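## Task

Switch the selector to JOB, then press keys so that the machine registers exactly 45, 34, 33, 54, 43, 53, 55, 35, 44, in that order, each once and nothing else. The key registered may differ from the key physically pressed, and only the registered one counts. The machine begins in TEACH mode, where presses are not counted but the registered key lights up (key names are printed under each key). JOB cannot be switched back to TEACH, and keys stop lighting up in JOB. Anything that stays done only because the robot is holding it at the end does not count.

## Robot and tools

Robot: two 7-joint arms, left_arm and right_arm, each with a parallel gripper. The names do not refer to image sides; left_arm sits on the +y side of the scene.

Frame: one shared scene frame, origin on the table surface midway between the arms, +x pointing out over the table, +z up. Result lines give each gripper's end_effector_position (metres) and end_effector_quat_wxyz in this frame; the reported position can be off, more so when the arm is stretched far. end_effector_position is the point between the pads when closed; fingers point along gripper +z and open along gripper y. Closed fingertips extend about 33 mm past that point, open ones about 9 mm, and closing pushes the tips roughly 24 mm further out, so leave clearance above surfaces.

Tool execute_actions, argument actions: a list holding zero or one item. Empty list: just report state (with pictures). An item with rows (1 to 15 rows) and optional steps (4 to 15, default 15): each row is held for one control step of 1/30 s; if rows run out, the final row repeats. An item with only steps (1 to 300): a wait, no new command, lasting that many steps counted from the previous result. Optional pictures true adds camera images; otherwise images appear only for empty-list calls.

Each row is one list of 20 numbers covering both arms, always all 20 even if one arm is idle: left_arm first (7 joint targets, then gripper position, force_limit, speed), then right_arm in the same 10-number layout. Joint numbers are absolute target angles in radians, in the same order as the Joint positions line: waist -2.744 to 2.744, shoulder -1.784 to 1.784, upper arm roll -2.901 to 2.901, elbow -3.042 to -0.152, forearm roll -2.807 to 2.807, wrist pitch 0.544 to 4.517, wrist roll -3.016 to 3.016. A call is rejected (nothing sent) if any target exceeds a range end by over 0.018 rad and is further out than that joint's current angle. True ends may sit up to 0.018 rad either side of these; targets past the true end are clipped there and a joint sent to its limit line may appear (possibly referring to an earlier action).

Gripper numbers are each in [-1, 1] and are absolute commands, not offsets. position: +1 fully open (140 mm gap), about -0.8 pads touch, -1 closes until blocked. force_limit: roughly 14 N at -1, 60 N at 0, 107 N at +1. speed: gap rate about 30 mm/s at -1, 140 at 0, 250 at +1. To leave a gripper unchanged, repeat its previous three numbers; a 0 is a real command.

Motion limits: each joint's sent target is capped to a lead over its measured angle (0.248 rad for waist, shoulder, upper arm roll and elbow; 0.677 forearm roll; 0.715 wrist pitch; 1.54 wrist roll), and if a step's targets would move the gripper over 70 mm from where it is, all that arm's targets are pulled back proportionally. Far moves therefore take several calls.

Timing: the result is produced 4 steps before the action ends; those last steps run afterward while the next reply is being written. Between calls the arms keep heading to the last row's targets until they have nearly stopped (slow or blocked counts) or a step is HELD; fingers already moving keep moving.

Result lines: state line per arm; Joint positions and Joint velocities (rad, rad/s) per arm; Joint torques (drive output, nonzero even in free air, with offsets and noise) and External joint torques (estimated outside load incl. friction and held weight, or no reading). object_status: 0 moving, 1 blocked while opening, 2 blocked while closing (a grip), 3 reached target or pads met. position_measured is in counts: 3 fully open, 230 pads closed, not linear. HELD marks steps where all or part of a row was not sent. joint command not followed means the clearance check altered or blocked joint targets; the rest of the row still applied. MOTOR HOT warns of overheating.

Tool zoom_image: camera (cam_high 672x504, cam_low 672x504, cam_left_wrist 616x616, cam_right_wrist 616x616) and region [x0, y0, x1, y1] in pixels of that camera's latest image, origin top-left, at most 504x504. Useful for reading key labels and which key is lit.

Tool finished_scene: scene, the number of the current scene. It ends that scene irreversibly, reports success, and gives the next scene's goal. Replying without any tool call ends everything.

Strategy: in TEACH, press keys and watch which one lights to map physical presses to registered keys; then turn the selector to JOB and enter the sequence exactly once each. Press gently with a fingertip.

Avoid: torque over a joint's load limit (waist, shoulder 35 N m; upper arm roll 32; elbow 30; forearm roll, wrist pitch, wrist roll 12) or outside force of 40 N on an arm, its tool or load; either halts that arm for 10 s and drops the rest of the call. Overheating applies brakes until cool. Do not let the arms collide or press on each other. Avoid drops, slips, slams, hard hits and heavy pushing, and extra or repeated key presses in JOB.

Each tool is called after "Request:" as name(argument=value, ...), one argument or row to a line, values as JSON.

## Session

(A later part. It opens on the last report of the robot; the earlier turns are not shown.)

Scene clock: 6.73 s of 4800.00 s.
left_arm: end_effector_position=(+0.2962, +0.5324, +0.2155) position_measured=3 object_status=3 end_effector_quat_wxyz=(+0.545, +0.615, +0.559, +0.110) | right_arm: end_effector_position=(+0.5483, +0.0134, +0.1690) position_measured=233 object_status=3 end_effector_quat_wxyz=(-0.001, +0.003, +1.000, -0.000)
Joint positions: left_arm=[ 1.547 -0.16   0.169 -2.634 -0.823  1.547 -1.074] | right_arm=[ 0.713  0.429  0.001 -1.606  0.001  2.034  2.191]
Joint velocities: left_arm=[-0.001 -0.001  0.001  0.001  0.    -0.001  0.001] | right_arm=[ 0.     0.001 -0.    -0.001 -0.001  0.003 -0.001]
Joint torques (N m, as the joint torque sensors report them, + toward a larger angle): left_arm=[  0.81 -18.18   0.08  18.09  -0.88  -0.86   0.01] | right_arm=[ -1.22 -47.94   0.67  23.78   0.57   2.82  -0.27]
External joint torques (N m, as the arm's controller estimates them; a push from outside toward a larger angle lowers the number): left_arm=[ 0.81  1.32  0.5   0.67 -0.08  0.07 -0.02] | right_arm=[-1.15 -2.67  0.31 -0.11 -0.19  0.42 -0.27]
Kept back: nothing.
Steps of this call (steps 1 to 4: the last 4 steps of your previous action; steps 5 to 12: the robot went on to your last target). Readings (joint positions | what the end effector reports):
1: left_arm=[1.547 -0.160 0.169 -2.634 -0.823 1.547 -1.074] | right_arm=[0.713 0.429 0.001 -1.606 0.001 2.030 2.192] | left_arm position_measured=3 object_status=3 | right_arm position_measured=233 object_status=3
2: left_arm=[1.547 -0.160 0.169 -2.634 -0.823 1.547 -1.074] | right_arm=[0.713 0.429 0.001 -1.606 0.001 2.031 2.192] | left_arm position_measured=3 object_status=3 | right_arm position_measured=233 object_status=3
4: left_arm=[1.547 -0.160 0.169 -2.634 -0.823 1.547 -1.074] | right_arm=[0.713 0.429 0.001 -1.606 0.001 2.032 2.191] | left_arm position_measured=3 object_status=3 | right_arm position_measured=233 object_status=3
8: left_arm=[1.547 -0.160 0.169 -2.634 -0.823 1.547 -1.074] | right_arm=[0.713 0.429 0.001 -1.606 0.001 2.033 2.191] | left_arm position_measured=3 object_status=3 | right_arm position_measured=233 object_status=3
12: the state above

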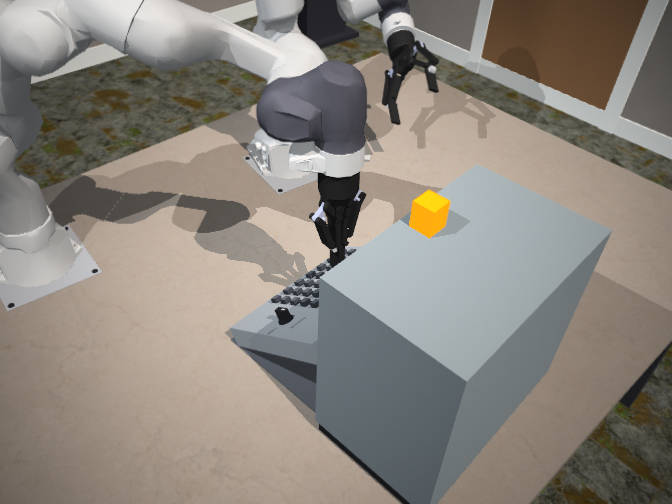

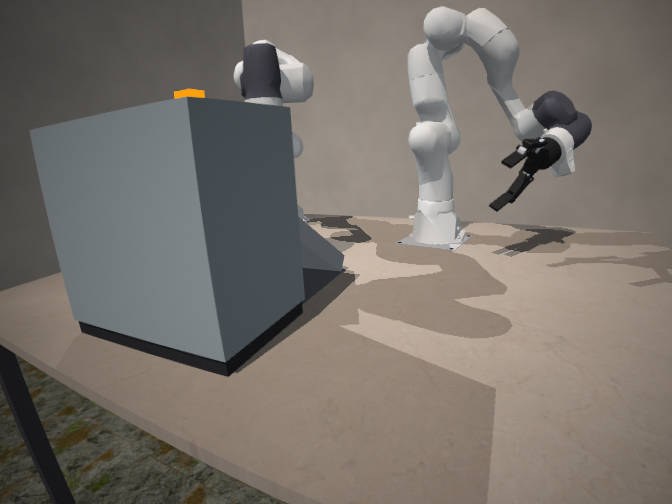

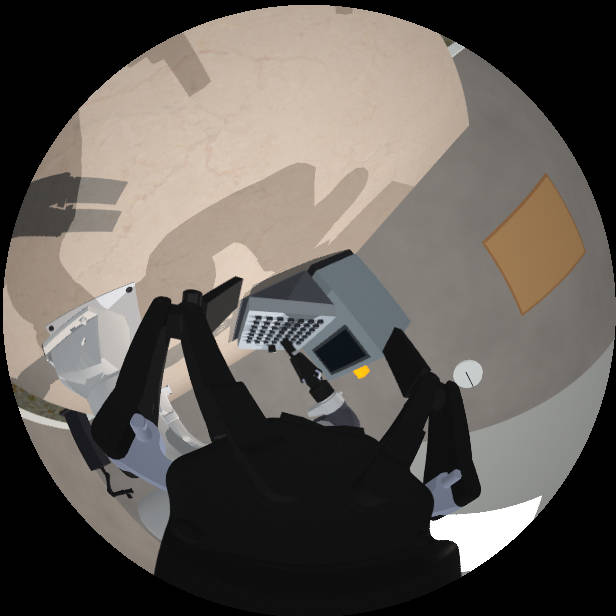

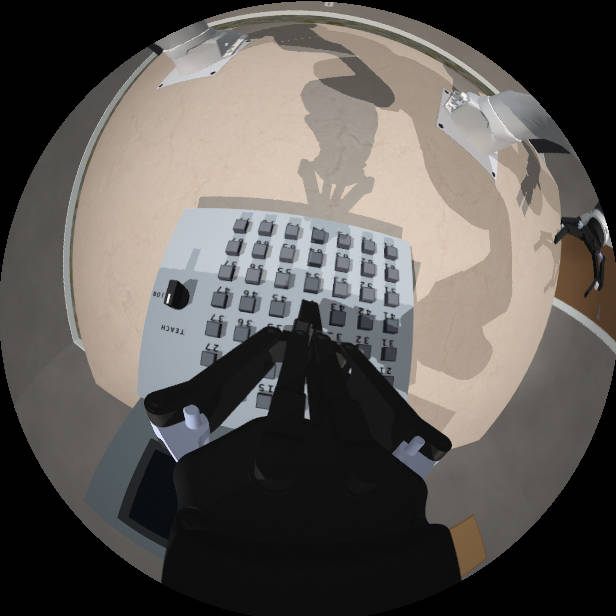

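Request:
execute_actions(
  actions=[
    {"rows":[[1.547,-0.16,0.169,-2.634,-0.823,1.547,-1.074,1,0,0,0.711,0.438,0,-1.63,0,2.068,2.185,-1,0,1]],"steps":15},
  ],
)

Request:
execute_actions(
  actions=[
    {"rows":[[1.547,-0.16,0.169,-2.634,-0.823,1.547,-1.074,1,0,0,0.711,0.445,0,-1.643,0,2.088,2.185,-1,0,1]],"steps":15},
  ],
)

Request:
execute_actions(
  actions=[
    {"steps":10},
  ],
  pictures=true,
)

Request:
zoom_image(
  camera="cam_right_wrist",
  region=[130,160,450,380],
)

Scene clock: 7.37 s of 4800.00 s.
left_arm: end_effector_position=(+0.2962, +0.5324, +0.2155) position_measured=3 object_status=3 end_effector_quat_wxyz=(+0.545, +0.615, +0.559, +0.110) | right_arm: end_effector_position=(+0.5466, +0.0122, +0.1544) position_measured=233 object_status=3 end_effector_quat_wxyz=(-0.003, +0.003, +1.000, -0.001)
Joint positions: left_arm=[ 1.547 -0.16   0.169 -2.634 -0.823  1.547 -1.074] | right_arm=[ 0.713  0.439  0.001 -1.629  0.001  2.062  2.19 ]
Joint velocities: left_arm=[ 0.    -0.001  0.001  0.     0.001 -0.001  0.   ] | right_arm=[-0.001  0.    -0.001  0.002 -0.     0.025 -0.002]
Joint torques (N m, as the joint torque sensors report them, + toward a larger angle): left_arm=[  0.84 -17.98  -0.26  18.13  -0.94  -0.92   0.02] | right_arm=[ -1.26 -47.82   0.65  23.75   0.56   2.77  -0.31]
External joint torques (N m, as the arm's controller estimates them; a push from outside toward a larger angle lowers the number): left_arm=[ 0.81  1.53  0.14  0.72 -0.15  0.01 -0.01] | right_arm=[-1.07 -2.14  0.38 -0.17 -0.2   0.36 -0.31]
Steps of this call (steps 1 to 8: the robot went on to your last target; steps 9 to 19: the first 11 steps of this action). Readings (joint positions | what the end effector reports):
9: left_arm=[1.547 -0.160 0.169 -2.634 -0.823 1.547 -1.074] | right_arm=[0.713 0.429 0.001 -1.610 0.001 2.040 2.191] | left_arm position_measured=3 object_status=3 | right_arm position_measured=233 object_status=3
10: left_arm=[1.547 -0.160 0.169 -2.634 -0.823 1.547 -1.074] | right_arm=[0.713 0.430 0.001 -1.615 0.001 2.045 2.191] | left_arm position_measured=3 object_status=3 | right_arm position_measured=233 object_status=3
12: left_arm=[1.547 -0.160 0.169 -2.634 -0.823 1.547 -1.074] | right_arm=[0.713 0.434 0.001 -1.623 0.001 2.052 2.191] | left_arm position_measured=3 object_status=3 | right_arm position_measured=233 object_status=3
16: left_arm=[1.547 -0.160 0.169 -2.634 -0.823 1.547 -1.074] | right_arm=[0.713 0.439 0.001 -1.629 0.001 2.059 2.191] | left_arm position_measured=3 object_status=3 | right_arm position_measured=233 object_status=3
19: the state above

Scene clock: 7.87 s of 4800.00 s.
left_arm: end_effector_position=(+0.2962, +0.5324, +0.2155) position_measured=3 object_status=3 end_effector_quat_wxyz=(+0.545, +0.615, +0.559, +0.110) | right_arm: end_effector_position=(+0.5470, +0.0124, +0.1490) position_measured=233 object_status=3 end_effector_quat_wxyz=(-0.001, +0.003, +1.000, +0.000)
Joint positions: left_arm=[ 1.547 -0.16   0.169 -2.634 -0.823  1.547 -1.074] | right_arm=[ 0.713  0.442  0.001 -1.64   0.001  2.08   2.19 ]
Joint velocities: left_arm=[-0.    -0.     0.002  0.001  0.002  0.001  0.001] | right_arm=[ 0.001 -0.001 -0.001 -0.001 -0.001  0.003 -0.001]
Joint torques (N m, as the joint torque sensors report them, + toward a larger angle): left_arm=[  1.25 -18.18  -0.4   17.92  -0.86  -0.91  -0.04] | right_arm=[ -1.38 -44.71   0.74  22.68   0.56   3.65  -0.33]
External joint torques (N m, as the arm's controller estimates them; a push from outside toward a larger angle lowers the number): left_arm=[ 1.22  1.31  0.01  0.5  -0.07  0.01 -0.06] | right_arm=[-1.41  0.87  0.3  -1.12 -0.19  1.22 -0.33]
Steps of this call (steps 1 to 4: the last 4 steps of your previous action; steps 5 to 15: the first 11 steps of this action). Readings (joint positions | what the end effector reports):
5: left_arm=[1.547 -0.160 0.169 -2.634 -0.823 1.547 -1.074] | right_arm=[0.713 0.439 0.001 -1.631 0.001 2.068 2.190] | left_arm position_measured=3 object_status=3 | right_arm position_measured=233 object_status=3
6: left_arm=[1.547 -0.160 0.169 -2.634 -0.823 1.547 -1.074] | right_arm=[0.713 0.439 0.001 -1.634 0.001 2.072 2.190] | left_arm position_measured=3 object_status=3 | right_arm position_measured=233 object_status=3
8: left_arm=[1.547 -0.160 0.169 -2.634 -0.823 1.547 -1.074] | right_arm=[0.713 0.441 0.001 -1.638 0.001 2.076 2.190] | left_arm position_measured=3 object_status=3 | right_arm position_measured=233 object_status=3
12: left_arm=[1.547 -0.160 0.169 -2.634 -0.823 1.547 -1.074] | right_arm=[0.713 0.442 0.001 -1.640 0.001 2.080 2.190] | left_arm position_measured=3 object_status=3 | right_arm position_measured=233 object_status=3
15: the state above

Scene clock: 8.20 s of 4800.00 s.
left_arm: end_effector_position=(+0.2962, +0.5324, +0.2155) position_measured=3 object_status=3 end_effector_quat_wxyz=(+0.545, +0.615, +0.559, +0.110) | right_arm: end_effector_position=(+0.5470, +0.0124, +0.1490) position_measured=233 object_status=3 end_effector_quat_wxyz=(-0.001, +0.003, +1.000, +0.000)
Joint positions: left_arm=[ 1.547 -0.16   0.169 -2.634 -0.823  1.547 -1.074] | right_arm=[ 0.713  0.442  0.001 -1.64   0.001  2.08   2.19 ]
Joint velocities: left_arm=[ 0.    -0.001  0.002 -0.001 -0.002 -0.     0.   ] | right_arm=[-0.001  0.    -0.001 -0.001 -0.001  0.001  0.001]
Joint torques (N m, as the joint torque sensors report them, + toward a larger angle): left_arm=[  0.78 -18.42  -0.24  18.16  -0.88  -0.96   0.  ] | right_arm=[ -1.12 -44.86   0.67  22.76   0.54   3.69  -0.32]
External joint torques (N m, as the arm's controller estimates them; a push from outside toward a larger angle lowers the number): left_arm=[ 0.72  1.11  0.12  0.72 -0.09 -0.04 -0.03] | right_arm=[-1.07  0.38  0.28 -0.8  -0.21  1.31 -0.32]
Kept back: nothing.
Steps of this call (steps 1 to 4: the last 4 steps of your previous action; steps 5 to 10: the robot went on to your last target). Readings (joint positions | what the end effector reports):
1: left_arm=[1.547 -0.160 0.169 -2.634 -0.823 1.547 -1.074] | right_arm=[0.713 0.442 0.001 -1.640 0.001 2.080 2.190] | left_arm position_measured=3 object_status=3 | right_arm position_measured=233 object_status=3
2: left_arm=[1.547 -0.160 0.169 -2.634 -0.823 1.547 -1.074] | right_arm=[0.713 0.442 0.001 -1.640 0.001 2.080 2.190] | left_arm position_measured=3 object_status=3 | right_arm position_measured=233 object_status=3
4: left_arm=[1.547 -0.160 0.169 -2.634 -0.823 1.547 -1.074] | right_arm=[0.713 0.442 0.001 -1.640 0.001 2.080 2.190] | left_arm position_measured=3 object_status=3 | right_arm position_measured=233 object_status=3
8: left_arm=[1.547 -0.160 0.169 -2.634 -0.823 1.547 -1.074] | right_arm=[0.713 0.442 0.001 -1.640 0.001 2.080 2.190] | left_arm position_measured=3 object_status=3 | right_arm position_measured=233 object_status=3
10: the state above

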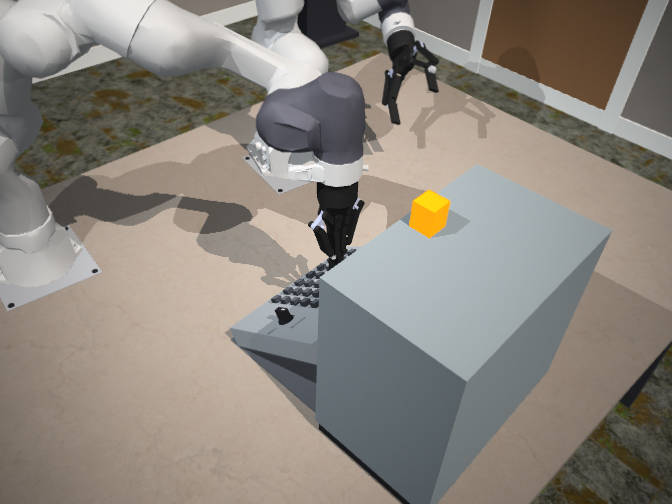

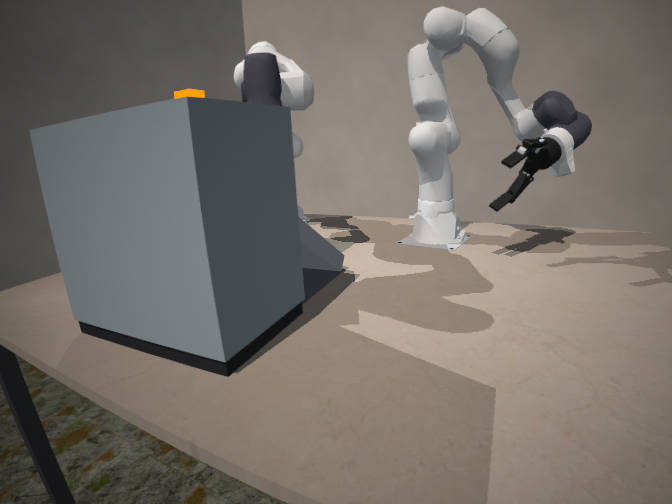

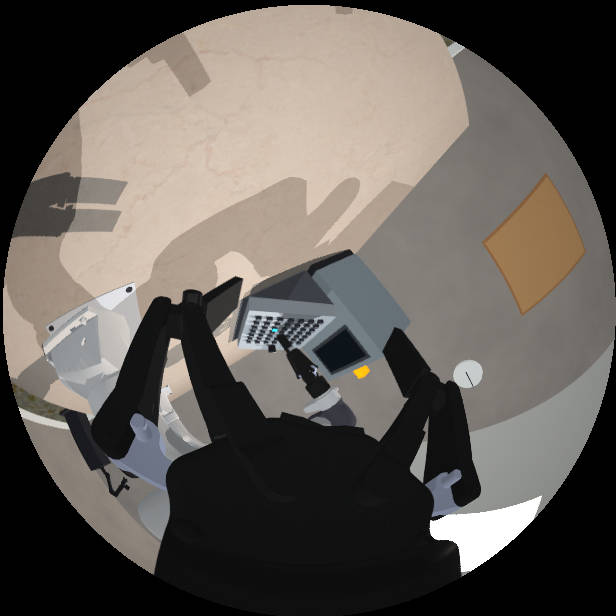

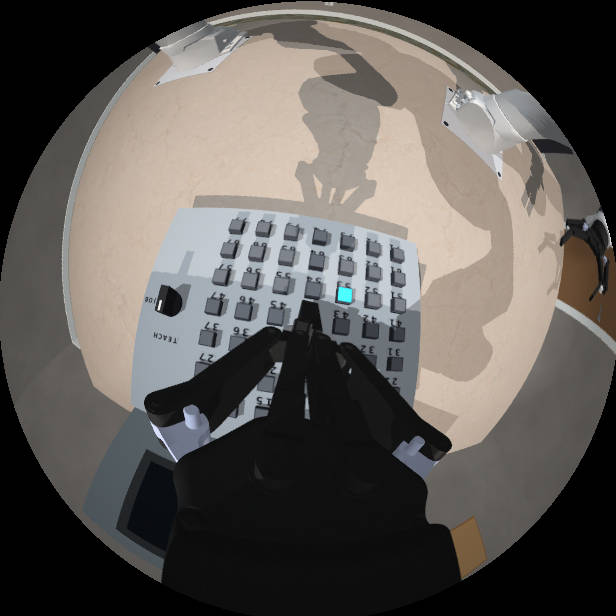

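Region (130, 160, 450, 380) of cam_right_wrist's 616x616 image, scaled by 1.575, with more detail than that image has; it fills the top 346 rows of this view, and the rest is white.

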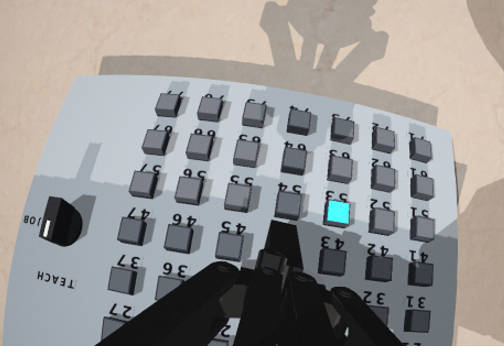

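Request:
execute_actions(
  actions=[
    {"rows":[[1.547,-0.16,0.169,-2.634,-0.823,1.547,-1.074,1,0,0,0.711,0.405,0,-1.565,0,1.97,2.185,-1,0,1]],"steps":15},
  ],
)

Request:
execute_actions(
  actions=[
    {"rows":[[1.547,-0.16,0.169,-2.634,-0.823,1.547,-1.074,1,0,0,0.613,0.355,0,-1.63,0,1.985,2.083,-1,0,1]],"steps":15},
  ],
)

Request:
execute_actions(
  actions=[
    {"rows":[[1.547,-0.16,0.169,-2.634,-0.823,1.547,-1.074,1,0,0,0.613,0.377,0,-1.673,0,2.05,2.083,-1,0,1]],"steps":15},
  ],
)

Request:
execute_actions(
  actions=[
    {"steps":10},
  ],
  pictures=true,
)

Request:
zoom_image(
  camera="cam_right_wrist",
  region=[130,160,450,380],
)

Scene clock: 9.30 s of 4800.00 s.
left_arm: end_effector_position=(+0.2962, +0.5324, +0.2155) position_measured=3 object_status=3 end_effector_quat_wxyz=(+0.545, +0.615, +0.559, +0.110) | right_arm: end_effector_position=(+0.5534, +0.0169, +0.2043) position_measured=233 object_status=3 end_effector_quat_wxyz=(+0.008, +0.003, +1.000, +0.007)
Joint positions: left_arm=[ 1.547 -0.16   0.169 -2.634 -0.823  1.547 -1.074] | right_arm=[ 0.713  0.4    0.001 -1.564  0.001  1.986  2.19 ]
Joint velocities: left_arm=[-0.001  0.     0.002 -0.001  0.     0.    -0.   ] | right_arm=[ 0.     0.039 -0.    -0.    -0.001 -0.084 -0.001]
Joint torques (N m, as the joint torque sensors report them, + toward a larger angle): left_arm=[  0.53 -18.68  -0.62  17.7   -0.91  -0.92   0.06] | right_arm=[ -1.34 -45.07   0.8   24.32   0.64   2.17  -0.32]
External joint torques (N m, as the arm's controller estimates them; a push from outside toward a larger angle lowers the number): left_arm=[ 0.52  0.79 -0.2   0.3  -0.11  0.01  0.04] | right_arm=[-1.4  -0.48  0.36  0.43 -0.15 -0.31 -0.32]
Steps of this call (steps 1 to 15: the robot went on to your last target; steps 16 to 22: nothing new was sent; steps 23 to 33: the first 11 steps of this action). Readings (joint positions | what the end effector reports):
23: left_arm=[1.547 -0.160 0.169 -2.634 -0.823 1.547 -1.074] | right_arm=[0.713 0.443 0.001 -1.627 0.001 2.061 2.190] | left_arm position_measured=3 object_status=3 | right_arm position_measured=233 object_status=3
24: left_arm=[1.547 -0.160 0.169 -2.634 -0.823 1.547 -1.074] | right_arm=[0.713 0.438 0.001 -1.611 0.001 2.044 2.190] | left_arm position_measured=3 object_status=3 | right_arm position_measured=233 object_status=3
26: left_arm=[1.547 -0.160 0.169 -2.634 -0.823 1.547 -1.074] | right_arm=[0.713 0.419 0.001 -1.585 0.001 2.021 2.190] | left_arm position_measured=3 object_status=3 | right_arm position_measured=233 object_status=3
30: left_arm=[1.547 -0.160 0.169 -2.634 -0.823 1.547 -1.074] | right_arm=[0.713 0.399 0.001 -1.564 0.001 1.996 2.190] | left_arm position_measured=3 object_status=3 | right_arm position_measured=233 object_status=3
33: the state above

Scene clock: 9.80 s of 4800.00 s.
left_arm: end_effector_position=(+0.2962, +0.5324, +0.2155) position_measured=3 object_status=3 end_effector_quat_wxyz=(+0.545, +0.615, +0.559, +0.110) | right_arm: end_effector_position=(+0.5757, -0.0565, +0.2038) position_measured=233 object_status=3 end_effector_quat_wxyz=(+0.000, +0.023, +1.000, -0.000)
Joint positions: left_arm=[ 1.547 -0.16   0.169 -2.634 -0.823  1.547 -1.074] | right_arm=[ 0.608  0.356 -0.005 -1.627  0.001  1.983  2.119]
Joint velocities: left_arm=[-0.001 -0.    -0.     0.     0.    -0.     0.   ] | right_arm=[ 0.023 -0.002  0.024 -0.014  0.001  0.003 -0.101]
Joint torques (N m, as the joint torque sensors report them, + toward a larger angle): left_arm=[  1.01 -18.49  -0.69  18.4   -0.81  -0.9   -0.03] | right_arm=[  1.82 -45.68   3.17  23.82   0.59   2.82  -0.27]
External joint torques (N m, as the arm's controller estimates them; a push from outside toward a larger angle lowers the number): left_arm=[ 1.04  1.04 -0.23  0.98 -0.02  0.04 -0.06] | right_arm=[ 1.16 -2.11  2.33 -0.52 -0.24  0.39 -0.27]
Steps of this call (steps 1 to 4: the last 4 steps of your previous action; steps 5 to 15: the first 11 steps of this action). Readings (joint positions | what the end effector reports):
5: left_arm=[1.547 -0.160 0.169 -2.634 -0.823 1.547 -1.074] | right_arm=[0.700 0.394 0.010 -1.581 0.001 1.980 2.181] | left_arm position_measured=3 object_status=3 | right_arm position_measured=233 object_status=3
6: left_arm=[1.547 -0.160 0.169 -2.634 -0.823 1.547 -1.074] | right_arm=[0.681 0.383 0.013 -1.599 0.001 1.980 2.172] | left_arm position_measured=3 object_status=3 | right_arm position_measured=233 object_status=3
8: left_arm=[1.547 -0.160 0.169 -2.634 -0.823 1.547 -1.074] | right_arm=[0.644 0.368 0.006 -1.616 0.001 1.981 2.155] | left_arm position_measured=3 object_status=3 | right_arm position_measured=233 object_status=3
12: left_arm=[1.547 -0.160 0.169 -2.634 -0.823 1.547 -1.074] | right_arm=[0.608 0.357 -0.006 -1.625 0.001 1.982 2.131] | left_arm position_measured=3 object_status=3 | right_arm position_measured=233 object_status=3
15: the state above

Scene clock: 10.30 s of 4800.00 s.
left_arm: end_effector_position=(+0.2962, +0.5324, +0.2155) position_measured=3 object_status=3 end_effector_quat_wxyz=(+0.545, +0.615, +0.559, +0.110) | right_arm: end_effector_position=(+0.5702, -0.0548, +0.1717) position_measured=233 object_status=3 end_effector_quat_wxyz=(-0.005, +0.007, +1.000, -0.003)
Joint positions: left_arm=[ 1.547 -0.16   0.169 -2.634 -0.823  1.547 -1.074] | right_arm=[ 0.611  0.379 -0.002 -1.673  0.001  2.04   2.094]
Joint velocities: left_arm=[ 0.     0.001 -0.001 -0.     0.    -0.    -0.   ] | right_arm=[-0.002 -0.014 -0.001  0.    -0.002  0.05  -0.02 ]
Joint torques (N m, as the joint torque sensors report them, + toward a larger angle): left_arm=[  0.49 -18.13  -0.77  17.83  -0.91  -0.93  -0.01] | right_arm=[  0.95 -46.33   2.46  24.45   0.53   2.67  -0.38]
External joint torques (N m, as the arm's controller estimates them; a push from outside toward a larger angle lowers the number): left_arm=[ 0.52  1.29 -0.3   0.46 -0.12  0.   -0.03] | right_arm=[ 0.97 -2.37  2.14  0.46 -0.22  0.3  -0.38]
Steps of this call (steps 1 to 4: the last 4 steps of your previous action; steps 5 to 15: the first 11 steps of this action). Readings (joint positions | what the end effector reports):
5: left_arm=[1.547 -0.160 0.169 -2.634 -0.823 1.547 -1.074] | right_arm=[0.611 0.355 -0.002 -1.636 0.001 1.994 2.106] | left_arm position_measured=3 object_status=3 | right_arm position_measured=233 object_status=3
6: left_arm=[1.547 -0.160 0.169 -2.634 -0.823 1.547 -1.074] | right_arm=[0.611 0.358 -0.002 -1.646 0.001 2.005 2.104] | left_arm position_measured=3 object_status=3 | right_arm position_measured=233 object_status=3
8: left_arm=[1.547 -0.160 0.169 -2.634 -0.823 1.547 -1.074] | right_arm=[0.611 0.369 -0.002 -1.661 0.001 2.019 2.101] | left_arm position_measured=3 object_status=3 | right_arm position_measured=233 object_status=3
12: left_arm=[1.547 -0.160 0.169 -2.634 -0.823 1.547 -1.074] | right_arm=[0.611 0.380 -0.002 -1.672 0.001 2.033 2.097] | left_arm position_measured=3 object_status=3 | right_arm position_measured=233 object_status=3
15: the state above

Scene clock: 10.63 s of 4800.00 s.
left_arm: end_effector_position=(+0.2962, +0.5324, +0.2155) position_measured=3 object_status=3 end_effector_quat_wxyz=(+0.545, +0.615, +0.559, +0.110) | right_arm: end_effector_position=(+0.5724, -0.0536, +0.1733) position_measured=233 object_status=3 end_effector_quat_wxyz=(-0.002, +0.005, +1.000, -0.001)
Joint positions: left_arm=[ 1.547 -0.16   0.169 -2.634 -0.823  1.547 -1.074] | right_arm=[ 0.611  0.378 -0.002 -1.673  0.001  2.047  2.09 ]
Joint velocities: left_arm=[ 0.     0.001 -0.001  0.002 -0.001 -0.    -0.001] | right_arm=[-0.     0.001 -0.     0.     0.001  0.007 -0.008]
Joint torques (N m, as the joint torque sensors report them, + toward a larger angle): left_arm=[  0.44 -18.28  -0.19  18.21  -0.9   -0.91  -0.05] | right_arm=[  0.94 -46.13   2.61  24.54   0.53   2.83  -0.18]
External joint torques (N m, as the arm's controller estimates them; a push from outside toward a larger angle lowers the number): left_arm=[ 0.43  1.2   0.23  0.74 -0.1   0.01 -0.08] | right_arm=[ 0.91 -2.45  2.26  0.75 -0.23  0.44 -0.18]
Kept back: nothing.
Steps of this call (steps 1 to 4: the last 4 steps of your previous action; steps 5 to 10: the robot went on to your last target). Readings (joint positions | what the end effector reports):
1: left_arm=[1.547 -0.160 0.169 -2.634 -0.823 1.547 -1.074] | right_arm=[0.611 0.379 -0.002 -1.673 0.001 2.041 2.094] | left_arm position_measured=3 object_status=3 | right_arm position_measured=233 object_status=3
2: left_arm=[1.547 -0.160 0.169 -2.634 -0.823 1.547 -1.074] | right_arm=[0.611 0.378 -0.002 -1.673 0.001 2.043 2.093] | left_arm position_measured=3 object_status=3 | right_arm position_measured=233 object_status=3
4: left_arm=[1.547 -0.160 0.169 -2.634 -0.823 1.547 -1.074] | right_arm=[0.611 0.378 -0.002 -1.673 0.001 2.044 2.092] | left_arm position_measured=3 object_status=3 | right_arm position_measured=233 object_status=3
8: left_arm=[1.547 -0.160 0.169 -2.634 -0.823 1.547 -1.074] | right_arm=[0.611 0.378 -0.002 -1.673 0.001 2.046 2.091] | left_arm position_measured=3 object_status=3 | right_arm position_measured=233 object_status=3
10: the state above

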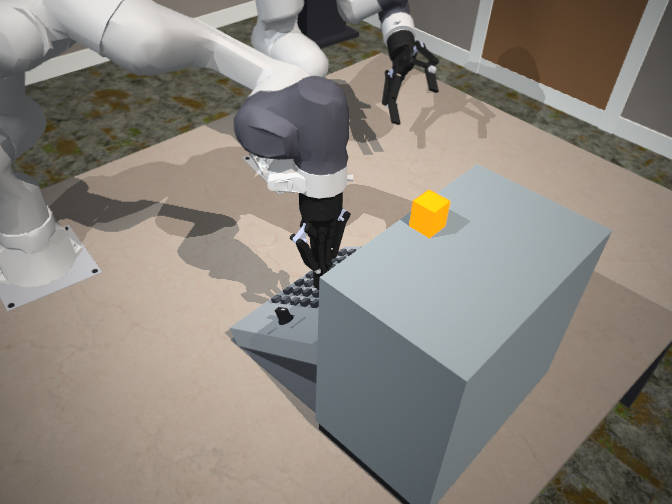

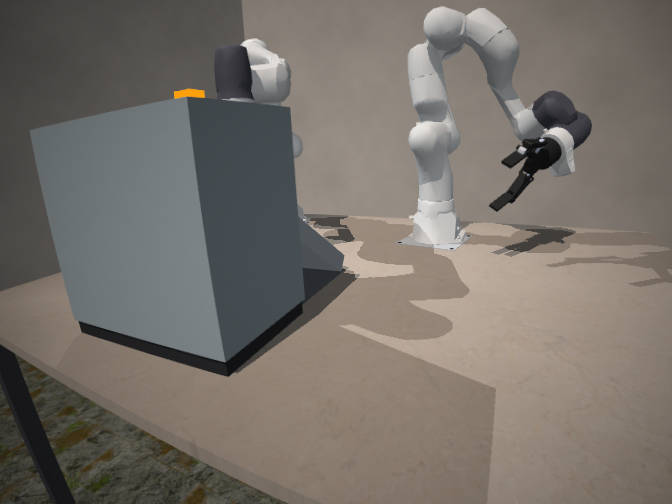

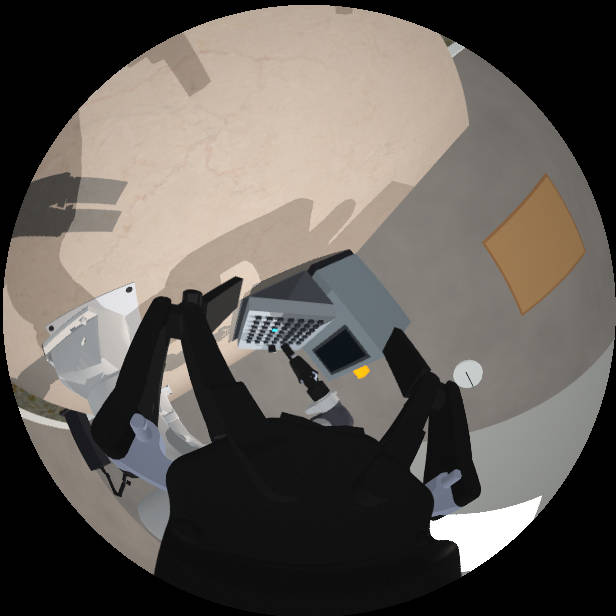

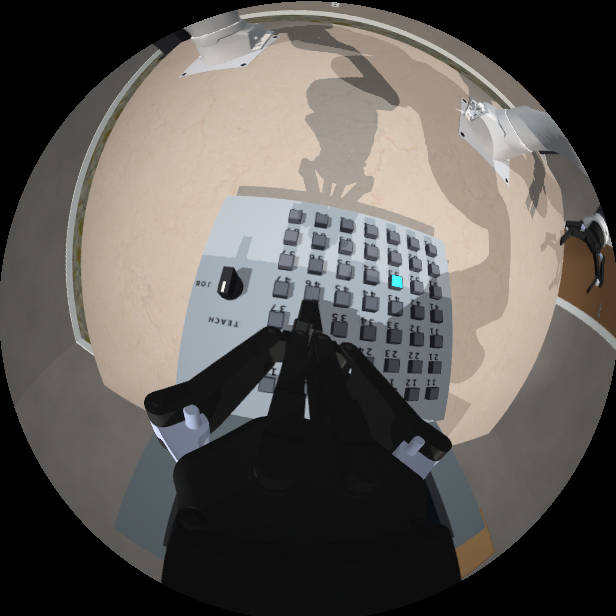

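Region (130, 160, 450, 380) of cam_right_wrist's 616x616 image, scaled by 1.575, with more detail than that image has; it fills the top 346 rows of this view, and the rest is white.

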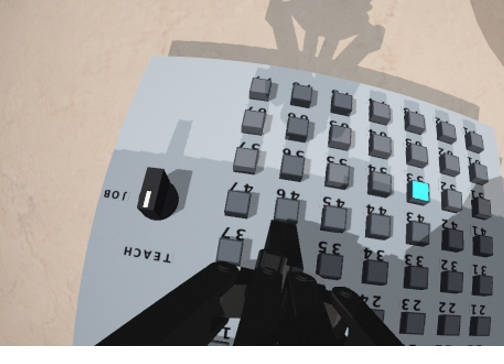

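Request:
execute_actions(
  actions=[
    {"rows":[[1.547,-0.16,0.169,-2.634,-0.823,1.547,-1.074,1,0,0,0.611,0.398,0,-1.67,0,2.068,2.083,-1,0,1]],"steps":15},
  ],
)

Request:
execute_actions(
  actions=[
    {"rows":[[1.547,-0.16,0.169,-2.634,-0.823,1.547,-1.074,1,0,0,0.611,0.404,0,-1.68,0,2.084,2.083,-1,0,1]],"steps":15},
  ],
  pictures=true,
)

Request:
zoom_image(
  camera="cam_right_wrist",
  region=[130,160,450,380],
)

Scene clock: 11.20 s of 4800.00 s.
left_arm: end_effector_position=(+0.2962, +0.5324, +0.2155) position_measured=3 object_status=3 end_effector_quat_wxyz=(+0.545, +0.615, +0.559, +0.110) | right_arm: end_effector_position=(+0.5748, -0.0521, +0.1655) position_measured=233 object_status=3 end_effector_quat_wxyz=(-0.002, +0.004, +1.000, -0.001)
Joint positions: left_arm=[ 1.547 -0.16   0.169 -2.634 -0.823  1.547 -1.074] | right_arm=[ 0.611  0.393 -0.002 -1.67   0.001  2.06   2.089]
Joint velocities: left_arm=[-0.001  0.001 -0.001 -0.002 -0.001 -0.001 -0.001] | right_arm=[ 0.     0.    -0.     0.     0.001  0.001 -0.   ]
Joint torques (N m, as the joint torque sensors report them, + toward a larger angle): left_arm=[  0.64 -17.78  -0.29  18.34  -0.88  -0.98   0.  ] | right_arm=[ -0.29 -42.97   2.37  24.62   0.52   3.75  -0.32]
External joint torques (N m, as the arm's controller estimates them; a push from outside toward a larger angle lowers the number): left_arm=[ 0.62  1.67  0.12  0.98 -0.1  -0.04 -0.03] | right_arm=[-0.32  1.19  1.99  0.84 -0.23  1.35 -0.32]
Steps of this call (steps 1 to 6: the robot went on to your last target; steps 7 to 17: the first 11 steps of this action). Readings (joint positions | what the end effector reports):
7: left_arm=[1.547 -0.160 0.169 -2.634 -0.823 1.547 -1.074] | right_arm=[0.611 0.380 -0.002 -1.671 0.001 2.051 2.089] | left_arm position_measured=3 object_status=3 | right_arm position_measured=233 object_status=3
8: left_arm=[1.547 -0.160 0.169 -2.634 -0.823 1.547 -1.074] | right_arm=[0.611 0.384 -0.002 -1.670 0.001 2.054 2.089] | left_arm position_measured=3 object_status=3 | right_arm position_measured=233 object_status=3
10: left_arm=[1.547 -0.160 0.169 -2.634 -0.823 1.547 -1.074] | right_arm=[0.611 0.391 -0.002 -1.670 0.001 2.058 2.089] | left_arm position_measured=3 object_status=3 | right_arm position_measured=233 object_status=3
14: left_arm=[1.547 -0.160 0.169 -2.634 -0.823 1.547 -1.074] | right_arm=[0.611 0.393 -0.002 -1.670 0.001 2.060 2.089] | left_arm position_measured=3 object_status=3 | right_arm position_measured=233 object_status=3
17: the state above

Scene clock: 11.70 s of 4800.00 s.
left_arm: end_effector_position=(+0.2962, +0.5324, +0.2155) position_measured=3 object_status=3 end_effector_quat_wxyz=(+0.545, +0.615, +0.559, +0.110) | right_arm: end_effector_position=(+0.5749, -0.0521, +0.1652) position_measured=233 object_status=3 end_effector_quat_wxyz=(-0.000, +0.004, +1.000, -0.000)
Joint positions: left_arm=[ 1.547 -0.16   0.169 -2.634 -0.823  1.547 -1.074] | right_arm=[ 0.611  0.391 -0.002 -1.674  0.001  2.065  2.089]
Joint velocities: left_arm=[-0.001 -0.001  0.     0.001 -0.001  0.002 -0.001] | right_arm=[-0.001 -0.    -0.    -0.002  0.     0.001  0.001]
Joint torques (N m, as the joint torque sensors report them, + toward a larger angle): left_arm=[  0.85 -18.24  -0.64  18.16  -0.86  -0.93   0.05] | right_arm=[ -0.12 -36.78   2.35  21.65   0.57   5.49  -0.3 ]
External joint torques (N m, as the arm's controller estimates them; a push from outside toward a larger angle lowers the number): left_arm=[ 0.82  1.32 -0.24  0.68 -0.06 -0.01  0.02] | right_arm=[-0.04  7.22  2.07 -2.06 -0.18  3.1  -0.3 ]
Steps of this call (steps 1 to 4: the last 4 steps of your previous action; steps 5 to 15: the first 11 steps of this action). Readings (joint positions | what the end effector reports):
5: left_arm=[1.547 -0.160 0.169 -2.634 -0.823 1.547 -1.074] | right_arm=[0.611 0.393 -0.002 -1.671 0.001 2.062 2.089] | left_arm position_measured=3 object_status=3 | right_arm position_measured=233 object_status=3
6: left_arm=[1.547 -0.160 0.169 -2.634 -0.823 1.547 -1.074] | right_arm=[0.611 0.393 -0.002 -1.672 0.001 2.063 2.089] | left_arm position_measured=3 object_status=3 | right_arm position_measured=233 object_status=3
8: left_arm=[1.547 -0.160 0.169 -2.634 -0.823 1.547 -1.074] | right_arm=[0.611 0.392 -0.002 -1.673 0.001 2.064 2.089] | left_arm position_measured=3 object_status=3 | right_arm position_measured=233 object_status=3
12: left_arm=[1.547 -0.160 0.169 -2.634 -0.823 1.547 -1.074] | right_arm=[0.611 0.392 -0.002 -1.674 0.001 2.065 2.089] | left_arm position_measured=3 object_status=3 | right_arm position_measured=233 object_status=3
15: the state above

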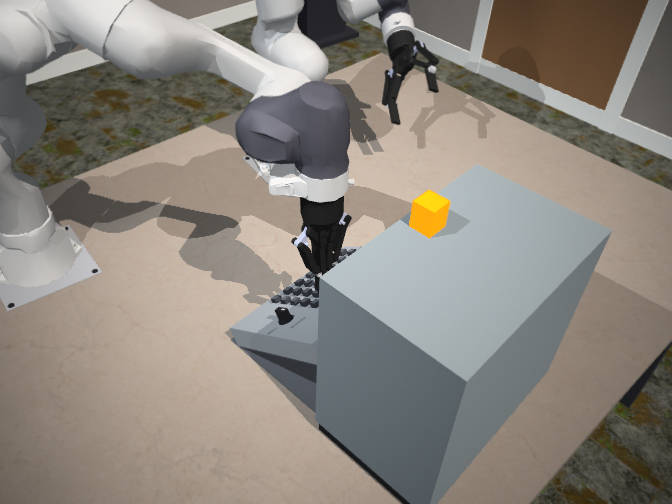

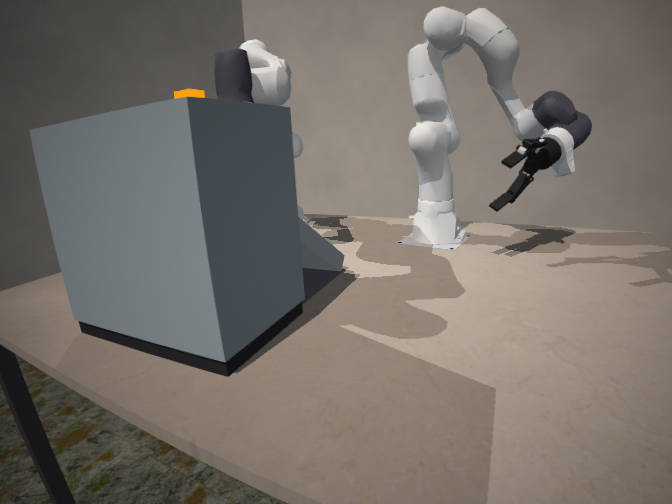

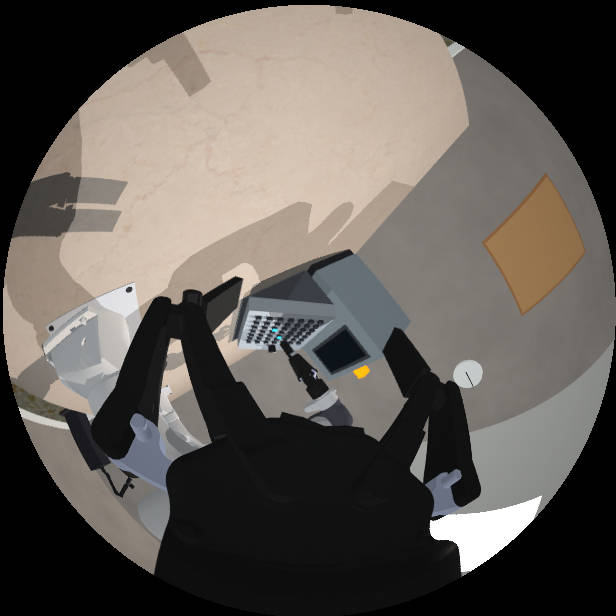

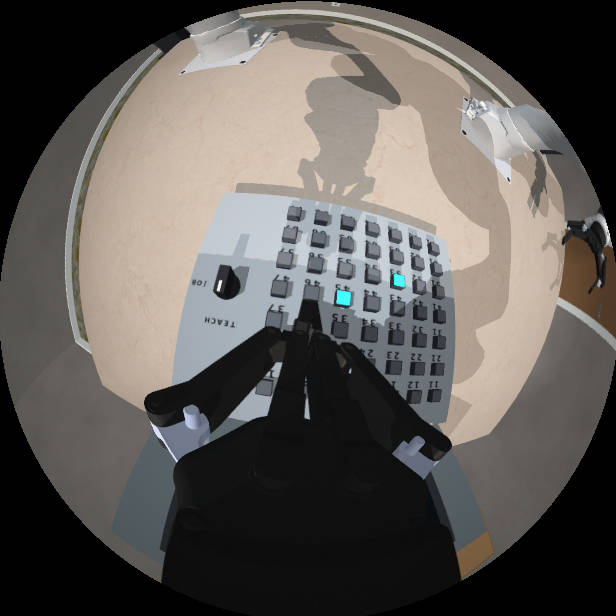

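Region (130, 160, 450, 380) of cam_right_wrist's 616x616 image, scaled by 1.575, with more detail than that image has; it fills the top 346 rows of this view, and the rest is white.

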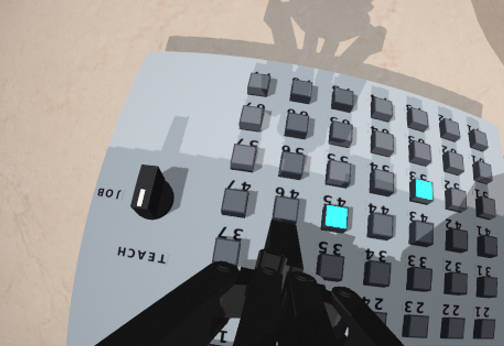

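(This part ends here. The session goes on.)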